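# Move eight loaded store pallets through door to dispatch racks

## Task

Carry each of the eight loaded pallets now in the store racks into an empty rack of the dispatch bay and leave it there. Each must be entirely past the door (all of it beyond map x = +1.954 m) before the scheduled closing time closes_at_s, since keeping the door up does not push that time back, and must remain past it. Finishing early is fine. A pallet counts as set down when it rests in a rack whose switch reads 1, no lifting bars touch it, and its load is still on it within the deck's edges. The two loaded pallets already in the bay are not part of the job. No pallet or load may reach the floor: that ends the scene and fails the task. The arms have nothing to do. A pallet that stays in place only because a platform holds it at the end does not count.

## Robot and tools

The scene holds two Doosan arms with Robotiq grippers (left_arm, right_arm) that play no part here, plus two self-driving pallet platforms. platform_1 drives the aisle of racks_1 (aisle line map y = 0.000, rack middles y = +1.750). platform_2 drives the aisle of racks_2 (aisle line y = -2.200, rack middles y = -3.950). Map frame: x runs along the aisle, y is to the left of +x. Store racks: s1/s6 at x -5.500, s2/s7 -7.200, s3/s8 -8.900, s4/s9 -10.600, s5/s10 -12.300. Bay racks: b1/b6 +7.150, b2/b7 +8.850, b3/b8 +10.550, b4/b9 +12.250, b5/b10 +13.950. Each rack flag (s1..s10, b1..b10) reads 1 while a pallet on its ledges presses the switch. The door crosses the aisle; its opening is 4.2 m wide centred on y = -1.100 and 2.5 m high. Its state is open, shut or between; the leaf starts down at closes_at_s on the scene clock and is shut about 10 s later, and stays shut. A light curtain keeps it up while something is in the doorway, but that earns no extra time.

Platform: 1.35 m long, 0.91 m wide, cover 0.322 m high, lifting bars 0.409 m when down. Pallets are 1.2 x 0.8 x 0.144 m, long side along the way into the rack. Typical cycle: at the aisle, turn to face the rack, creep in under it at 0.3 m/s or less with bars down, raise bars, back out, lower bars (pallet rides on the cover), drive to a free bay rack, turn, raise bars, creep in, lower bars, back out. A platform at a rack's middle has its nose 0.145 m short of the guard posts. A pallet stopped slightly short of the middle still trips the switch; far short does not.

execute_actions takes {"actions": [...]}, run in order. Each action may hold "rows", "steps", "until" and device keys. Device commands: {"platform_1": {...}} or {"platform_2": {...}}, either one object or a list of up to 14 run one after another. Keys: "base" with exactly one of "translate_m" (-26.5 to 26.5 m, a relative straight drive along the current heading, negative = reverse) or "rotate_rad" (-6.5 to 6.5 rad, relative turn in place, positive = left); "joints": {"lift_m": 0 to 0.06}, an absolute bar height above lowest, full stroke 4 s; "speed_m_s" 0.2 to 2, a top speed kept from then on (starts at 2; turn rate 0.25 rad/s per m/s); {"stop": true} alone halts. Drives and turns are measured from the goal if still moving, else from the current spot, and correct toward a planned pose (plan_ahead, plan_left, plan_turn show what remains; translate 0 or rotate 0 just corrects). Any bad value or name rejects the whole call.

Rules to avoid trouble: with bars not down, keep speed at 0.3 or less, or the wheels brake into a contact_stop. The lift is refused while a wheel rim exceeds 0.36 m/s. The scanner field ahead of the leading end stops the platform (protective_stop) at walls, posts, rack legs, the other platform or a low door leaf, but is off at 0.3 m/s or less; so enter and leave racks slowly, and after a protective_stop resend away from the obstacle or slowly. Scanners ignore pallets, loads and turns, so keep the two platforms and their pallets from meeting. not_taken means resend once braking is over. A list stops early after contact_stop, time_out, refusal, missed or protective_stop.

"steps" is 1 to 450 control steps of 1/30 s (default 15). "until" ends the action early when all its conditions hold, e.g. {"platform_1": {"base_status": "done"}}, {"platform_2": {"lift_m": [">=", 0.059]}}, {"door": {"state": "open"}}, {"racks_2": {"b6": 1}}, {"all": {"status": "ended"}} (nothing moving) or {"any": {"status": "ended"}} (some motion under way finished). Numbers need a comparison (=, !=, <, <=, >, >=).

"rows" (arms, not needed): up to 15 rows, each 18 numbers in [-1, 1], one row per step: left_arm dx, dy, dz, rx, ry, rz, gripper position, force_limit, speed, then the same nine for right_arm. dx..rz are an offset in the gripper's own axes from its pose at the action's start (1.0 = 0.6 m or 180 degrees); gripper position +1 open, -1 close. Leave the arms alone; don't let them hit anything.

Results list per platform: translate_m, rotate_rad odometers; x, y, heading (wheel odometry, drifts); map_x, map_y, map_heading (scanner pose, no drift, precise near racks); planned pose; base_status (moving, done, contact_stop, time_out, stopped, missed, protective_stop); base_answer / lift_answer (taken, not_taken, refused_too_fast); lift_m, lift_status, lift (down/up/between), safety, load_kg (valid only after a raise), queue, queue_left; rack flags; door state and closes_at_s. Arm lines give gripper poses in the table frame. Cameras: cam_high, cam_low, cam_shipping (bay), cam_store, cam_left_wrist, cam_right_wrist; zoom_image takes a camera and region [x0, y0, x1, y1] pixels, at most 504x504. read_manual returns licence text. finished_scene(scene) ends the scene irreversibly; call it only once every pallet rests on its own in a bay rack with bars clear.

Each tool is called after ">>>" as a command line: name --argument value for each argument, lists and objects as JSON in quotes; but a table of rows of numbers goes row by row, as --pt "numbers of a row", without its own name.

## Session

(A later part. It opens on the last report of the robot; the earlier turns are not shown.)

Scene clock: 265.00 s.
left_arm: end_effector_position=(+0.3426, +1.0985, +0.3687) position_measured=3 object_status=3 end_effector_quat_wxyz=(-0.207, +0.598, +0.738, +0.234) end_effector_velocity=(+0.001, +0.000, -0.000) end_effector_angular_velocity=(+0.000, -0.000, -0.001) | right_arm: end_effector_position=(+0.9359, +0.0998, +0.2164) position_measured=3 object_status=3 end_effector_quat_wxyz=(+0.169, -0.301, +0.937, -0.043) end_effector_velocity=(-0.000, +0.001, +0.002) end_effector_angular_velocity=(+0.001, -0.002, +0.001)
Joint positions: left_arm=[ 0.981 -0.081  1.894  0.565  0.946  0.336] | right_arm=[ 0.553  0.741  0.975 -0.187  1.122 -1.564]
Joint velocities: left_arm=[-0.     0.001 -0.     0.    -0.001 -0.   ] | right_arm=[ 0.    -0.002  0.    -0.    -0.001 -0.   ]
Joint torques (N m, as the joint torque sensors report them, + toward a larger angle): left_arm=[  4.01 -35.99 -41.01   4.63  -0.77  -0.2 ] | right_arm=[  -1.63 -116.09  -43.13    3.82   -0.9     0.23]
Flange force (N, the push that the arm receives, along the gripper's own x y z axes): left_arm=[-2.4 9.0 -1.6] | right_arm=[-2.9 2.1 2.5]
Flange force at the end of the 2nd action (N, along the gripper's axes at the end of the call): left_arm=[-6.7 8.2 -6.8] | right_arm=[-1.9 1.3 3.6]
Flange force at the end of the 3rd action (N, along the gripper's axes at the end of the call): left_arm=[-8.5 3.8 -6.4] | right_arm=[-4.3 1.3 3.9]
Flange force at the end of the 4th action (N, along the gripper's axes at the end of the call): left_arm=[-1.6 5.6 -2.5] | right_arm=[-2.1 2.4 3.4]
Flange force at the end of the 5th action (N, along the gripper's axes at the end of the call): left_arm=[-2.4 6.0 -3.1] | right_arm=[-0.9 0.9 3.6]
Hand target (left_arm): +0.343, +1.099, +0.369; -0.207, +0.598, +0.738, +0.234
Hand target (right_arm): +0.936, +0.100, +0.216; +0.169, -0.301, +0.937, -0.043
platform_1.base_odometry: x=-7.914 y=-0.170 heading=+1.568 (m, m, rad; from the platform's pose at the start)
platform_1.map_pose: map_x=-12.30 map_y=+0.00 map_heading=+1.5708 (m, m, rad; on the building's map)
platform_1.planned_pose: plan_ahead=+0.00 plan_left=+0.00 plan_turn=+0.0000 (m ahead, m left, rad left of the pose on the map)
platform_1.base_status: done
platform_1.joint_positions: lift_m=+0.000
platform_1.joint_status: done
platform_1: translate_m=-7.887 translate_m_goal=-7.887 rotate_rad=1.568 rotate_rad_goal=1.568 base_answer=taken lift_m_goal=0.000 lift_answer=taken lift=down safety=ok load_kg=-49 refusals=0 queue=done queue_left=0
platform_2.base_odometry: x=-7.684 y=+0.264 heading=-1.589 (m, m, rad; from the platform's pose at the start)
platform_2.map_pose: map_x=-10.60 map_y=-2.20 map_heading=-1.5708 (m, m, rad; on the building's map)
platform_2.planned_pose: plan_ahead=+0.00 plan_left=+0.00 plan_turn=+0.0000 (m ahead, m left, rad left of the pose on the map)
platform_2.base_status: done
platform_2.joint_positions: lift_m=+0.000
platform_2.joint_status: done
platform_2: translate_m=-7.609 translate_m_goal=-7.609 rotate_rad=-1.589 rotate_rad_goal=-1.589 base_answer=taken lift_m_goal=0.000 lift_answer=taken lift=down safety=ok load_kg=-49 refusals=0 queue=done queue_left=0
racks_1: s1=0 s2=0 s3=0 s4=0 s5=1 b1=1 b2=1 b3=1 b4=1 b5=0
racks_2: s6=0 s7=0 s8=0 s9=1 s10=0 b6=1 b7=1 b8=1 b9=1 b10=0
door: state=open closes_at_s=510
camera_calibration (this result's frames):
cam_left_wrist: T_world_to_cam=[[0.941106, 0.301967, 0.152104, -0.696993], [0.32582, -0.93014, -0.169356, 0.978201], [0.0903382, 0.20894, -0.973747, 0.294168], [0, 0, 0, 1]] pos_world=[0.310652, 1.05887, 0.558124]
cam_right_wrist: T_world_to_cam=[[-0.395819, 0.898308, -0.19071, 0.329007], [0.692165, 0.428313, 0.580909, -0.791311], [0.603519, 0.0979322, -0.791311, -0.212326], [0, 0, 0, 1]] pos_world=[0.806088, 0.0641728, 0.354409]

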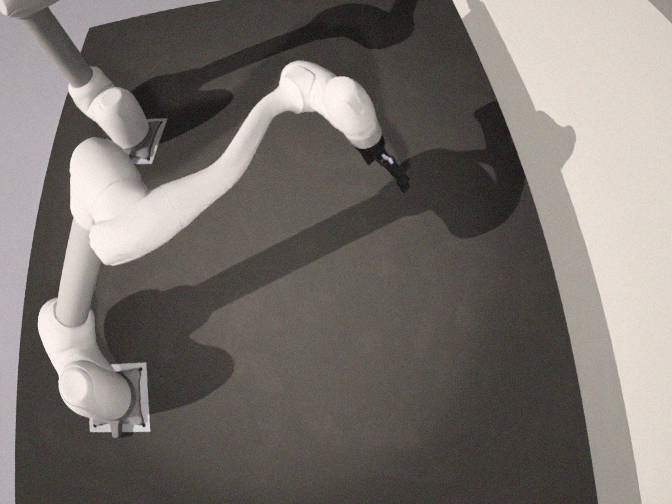

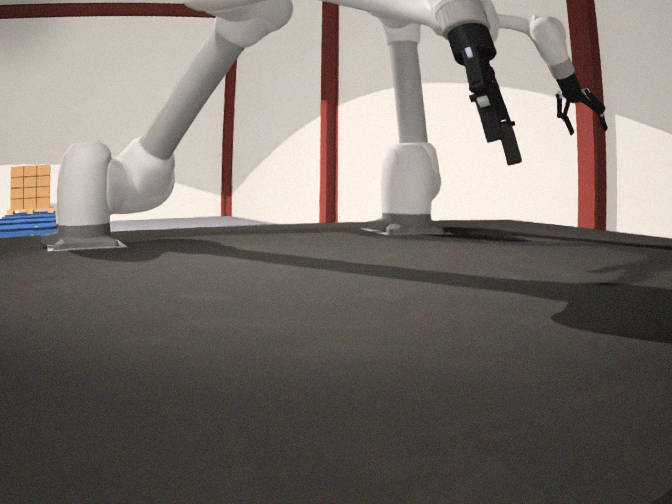

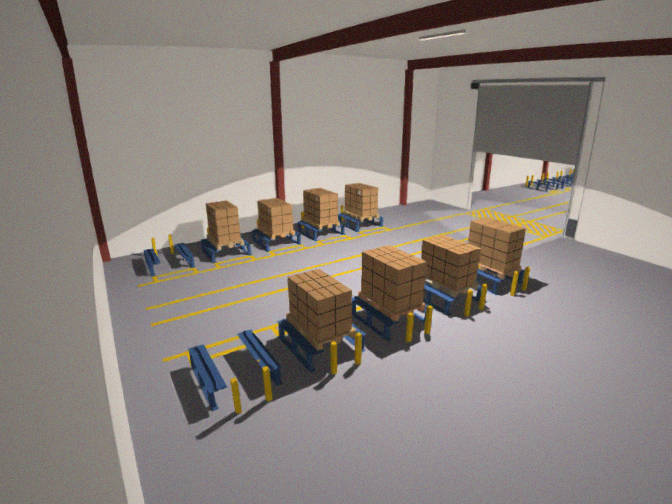

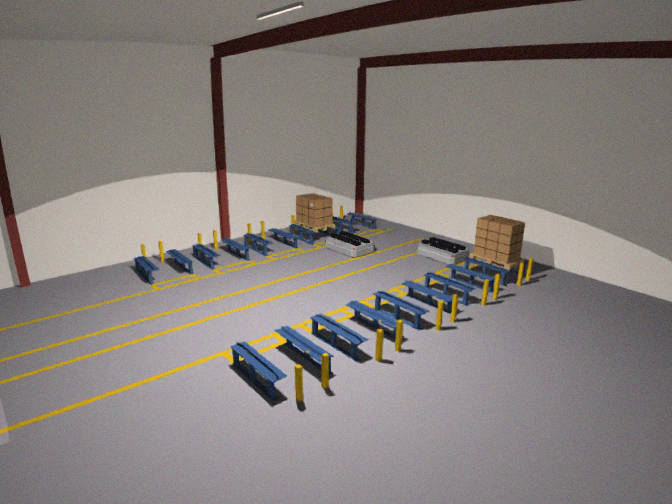

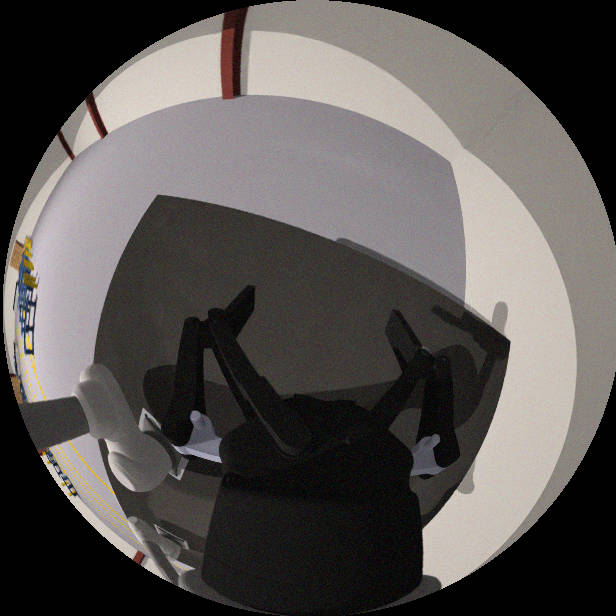

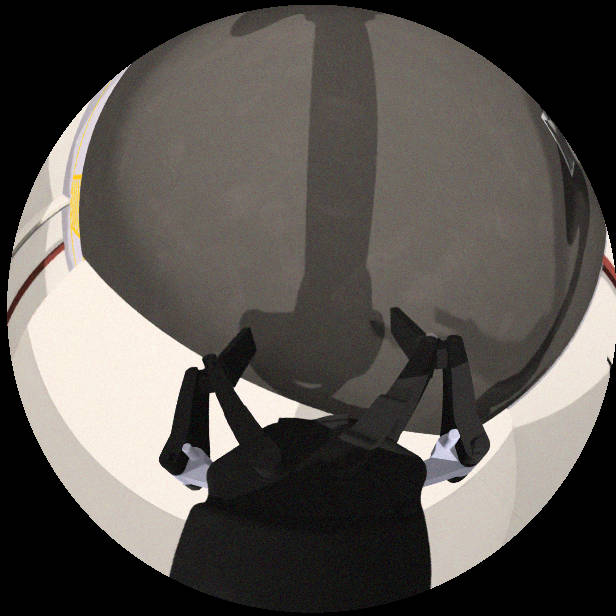

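>>> execute_actions --actions '[{"platform_1":[{"speed_m_s":0.3,"base":{"translate_m":1.75}},{"joints":{"lift_m":0.06}},{"base":{"translate_m":-1.75}},{"speed_m_s":2,"base":{"rotate_rad":-1.5708},"joints":{"lift_m":0}},{"base":{"translate_m":26.25}},{"base":{"rotate_rad":1.5708},"joints":{"lift_m":0.06}},{"speed_m_s":0.3,"base":{"translate_m":1.75}},{"joints":{"lift_m":0}},{"base":{"translate_m":-1.4}}],"platform_2":[{"speed_m_s":0.3,"base":{"translate_m":1.75}},{"joints":{"lift_m":0.06}},{"base":{"translate_m":-1.75}},{"speed_m_s":2,"base":{"rotate_rad":1.5708},"joints":{"lift_m":0}},{"base":{"translate_m":24.55}},{"base":{"rotate_rad":-1.5708},"joints":{"lift_m":0.06}},{"speed_m_s":0.3,"base":{"translate_m":1.75}},{"joints":{"lift_m":0}},{"base":{"translate_m":-1.4}}],"steps":450,"until":{"all":{"status":"ended"}}},{"steps":450,"until":{"all":{"status":"ended"}}},{"steps":450,"until":{"all":{"status":"ended"}}},{"steps":450,"until":{"all":{"status":"ended"}}},{"steps":450,"until":{"all":{"status":"ended"}}}]'

Scene clock: 328.93 s.
left_arm: end_effector_position=(+0.3426, +1.0985, +0.3687) position_measured=3 object_status=3 end_effector_quat_wxyz=(-0.207, +0.598, +0.738, +0.234) end_effector_velocity=(-0.000, -0.000, +0.001) end_effector_angular_velocity=(+0.001, -0.001, -0.000) | right_arm: end_effector_position=(+0.9359, +0.0998, +0.2164) position_measured=3 object_status=3 end_effector_quat_wxyz=(+0.169, -0.301, +0.937, -0.043) end_effector_velocity=(-0.001, +0.001, -0.001) end_effector_angular_velocity=(-0.000, +0.000, +0.002)
Joint positions: left_arm=[ 0.981 -0.081  1.894  0.565  0.946  0.336] | right_arm=[ 0.553  0.741  0.975 -0.187  1.122 -1.564]
Joint velocities: left_arm=[-0.    -0.002  0.    -0.     0.     0.   ] | right_arm=[ 0.001  0.     0.001  0.    -0.001 -0.001]
Joint torques (N m, as the joint torque sensors report them, + toward a larger angle): left_arm=[  3.78 -33.31 -40.97   4.6   -1.03   0.2 ] | right_arm=[  -2.04 -116.5   -43.63    3.83   -0.94    0.19]
Flange force (N, the push that the arm receives, along the gripper's own x y z axes): left_arm=[-4.3 5.4 -5.1] | right_arm=[-2.2 2.5 3.5]
Flange force at the end of the 1st action (N, along the gripper's axes at the end of the call): left_arm=[-2.5 7.5 -3.0] | right_arm=[-4.0 1.5 4.4]
Flange force at the end of the 2nd action (N, along the gripper's axes at the end of the call): left_arm=[-3.9 8.9 -4.3] | right_arm=[-4.2 2.6 3.2]
Flange force at the end of the 3rd action (N, along the gripper's axes at the end of the call): left_arm=[-7.0 3.2 -5.7] | right_arm=[-0.5 1.7 3.4]
Flange force at the end of the 4th action (N, along the gripper's axes at the end of the call): left_arm=[-2.8 6.1 -4.6] | right_arm=[-4.0 0.0 4.9]
Hand target (left_arm): +0.343, +1.099, +0.369; -0.207, +0.598, +0.738, +0.234
Hand target (right_arm): +0.936, +0.100, +0.216; +0.169, -0.301, +0.937, -0.043
platform_1.base_odometry: x=+18.400 y=-0.115 heading=+1.569 (m, m, rad; from the platform's pose at the start)
platform_1.map_pose: map_x=+13.95 map_y=+0.35 map_heading=+1.5708 (m, m, rad; on the building's map)
platform_1.planned_pose: plan_ahead=+0.00 plan_left=+0.00 plan_turn=+0.0000 (m ahead, m left, rad left of the pose on the map)
platform_1.base_status: done
platform_1.joint_positions: lift_m=+0.000
platform_1.joint_status: done
platform_1: translate_m=18.790 translate_m_goal=18.790 rotate_rad=1.569 rotate_rad_goal=1.569 base_answer=taken lift_m_goal=0.000 lift_answer=taken lift=down safety=ok load_kg=-49 refusals=0 queue=done queue_left=0
platform_2.base_odometry: x=+16.886 y=-0.416 heading=-1.590 (m, m, rad; from the platform's pose at the start)
platform_2.map_pose: map_x=+13.95 map_y=-2.55 map_heading=-1.5708 (m, m, rad; on the building's map)
platform_2.planned_pose: plan_ahead=+0.00 plan_left=+0.00 plan_turn=+0.0000 (m ahead, m left, rad left of the pose on the map)
platform_2.base_status: done
platform_2.joint_positions: lift_m=+0.000
platform_2.joint_status: done
platform_2: translate_m=17.331 translate_m_goal=17.330 rotate_rad=-1.590 rotate_rad_goal=-1.590 base_answer=taken lift_m_goal=0.000 lift_answer=taken lift=down safety=ok load_kg=-49 refusals=0 queue=done queue_left=0
racks_1: s1=0 s2=0 s3=0 s4=0 s5=0 b1=1 b2=1 b3=1 b4=1 b5=1
racks_2: s6=0 s7=0 s8=0 s9=0 s10=0 b6=1 b7=1 b8=1 b9=1 b10=1
door: state=open closes_at_s=510
camera_calibration (this result's frames):
cam_left_wrist: T_world_to_cam=[[0.941106, 0.301967, 0.152103, -0.696993], [0.32582, -0.93014, -0.169355, 0.978201], [0.0903376, 0.20894, -0.973747, 0.294168], [0, 0, 0, 1]] pos_world=[0.310652, 1.05887, 0.558124]
cam_right_wrist: T_world_to_cam=[[-0.395819, 0.898308, -0.19071, 0.329007], [0.692165, 0.428313, 0.58091, -0.791311], [0.603519, 0.0979324, -0.791311, -0.212326], [0, 0, 0, 1]] pos_world=[0.806088, 0.0641729, 0.354409]

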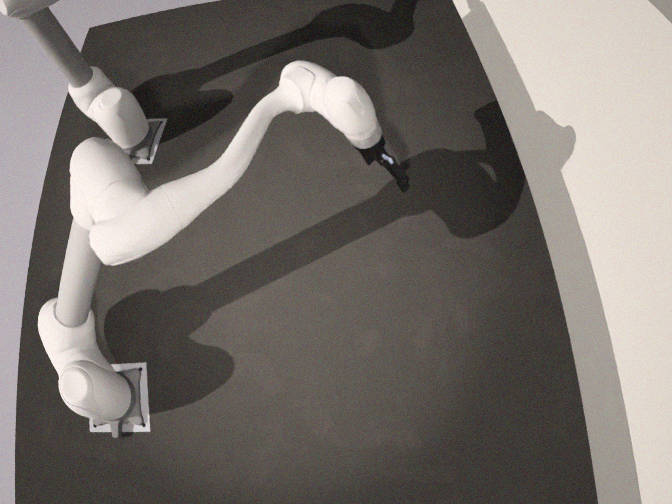

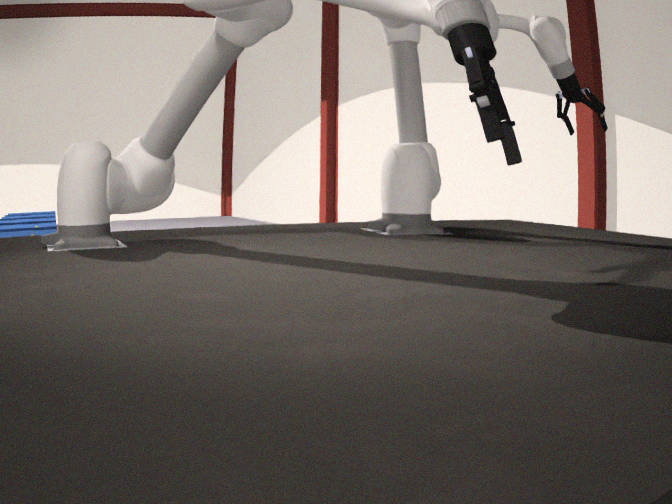

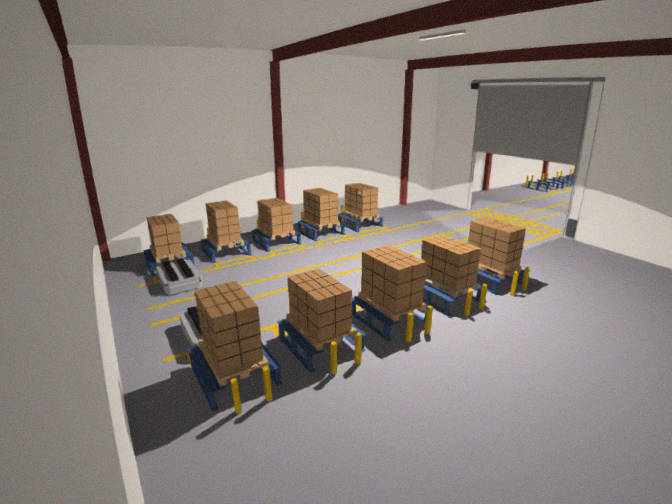

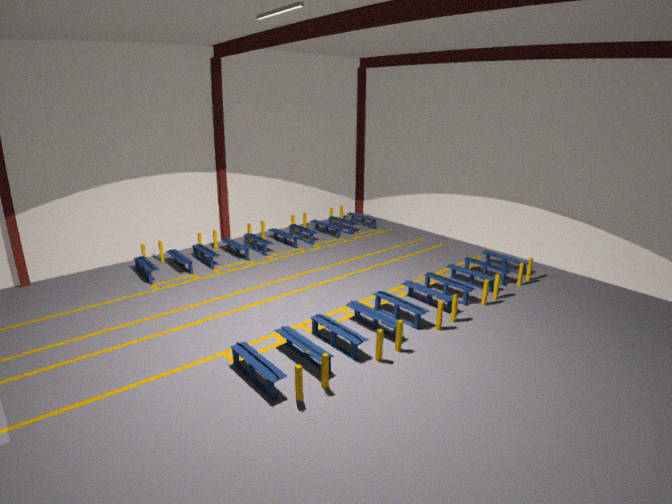

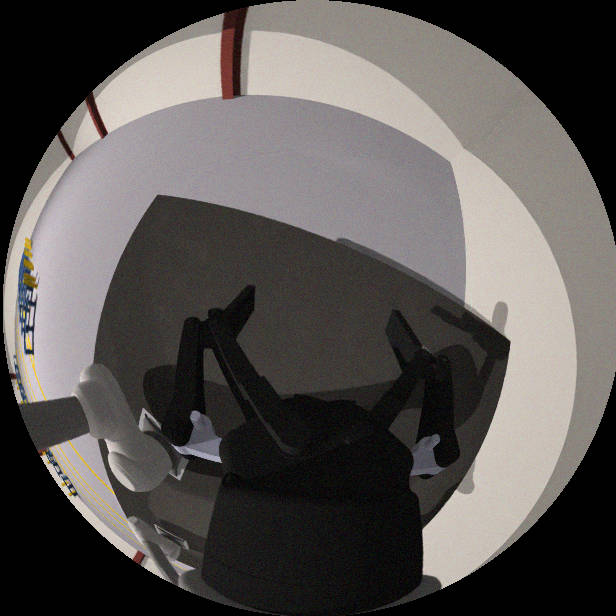

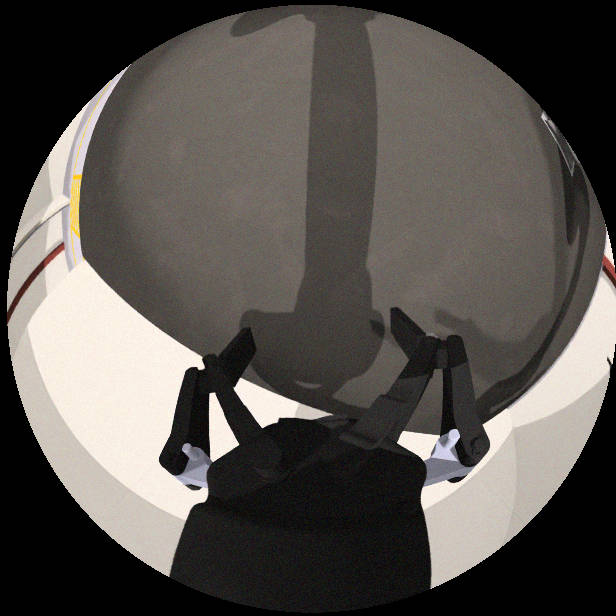

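>>> finished_scene --scene 2

The scene is finished: the task was done.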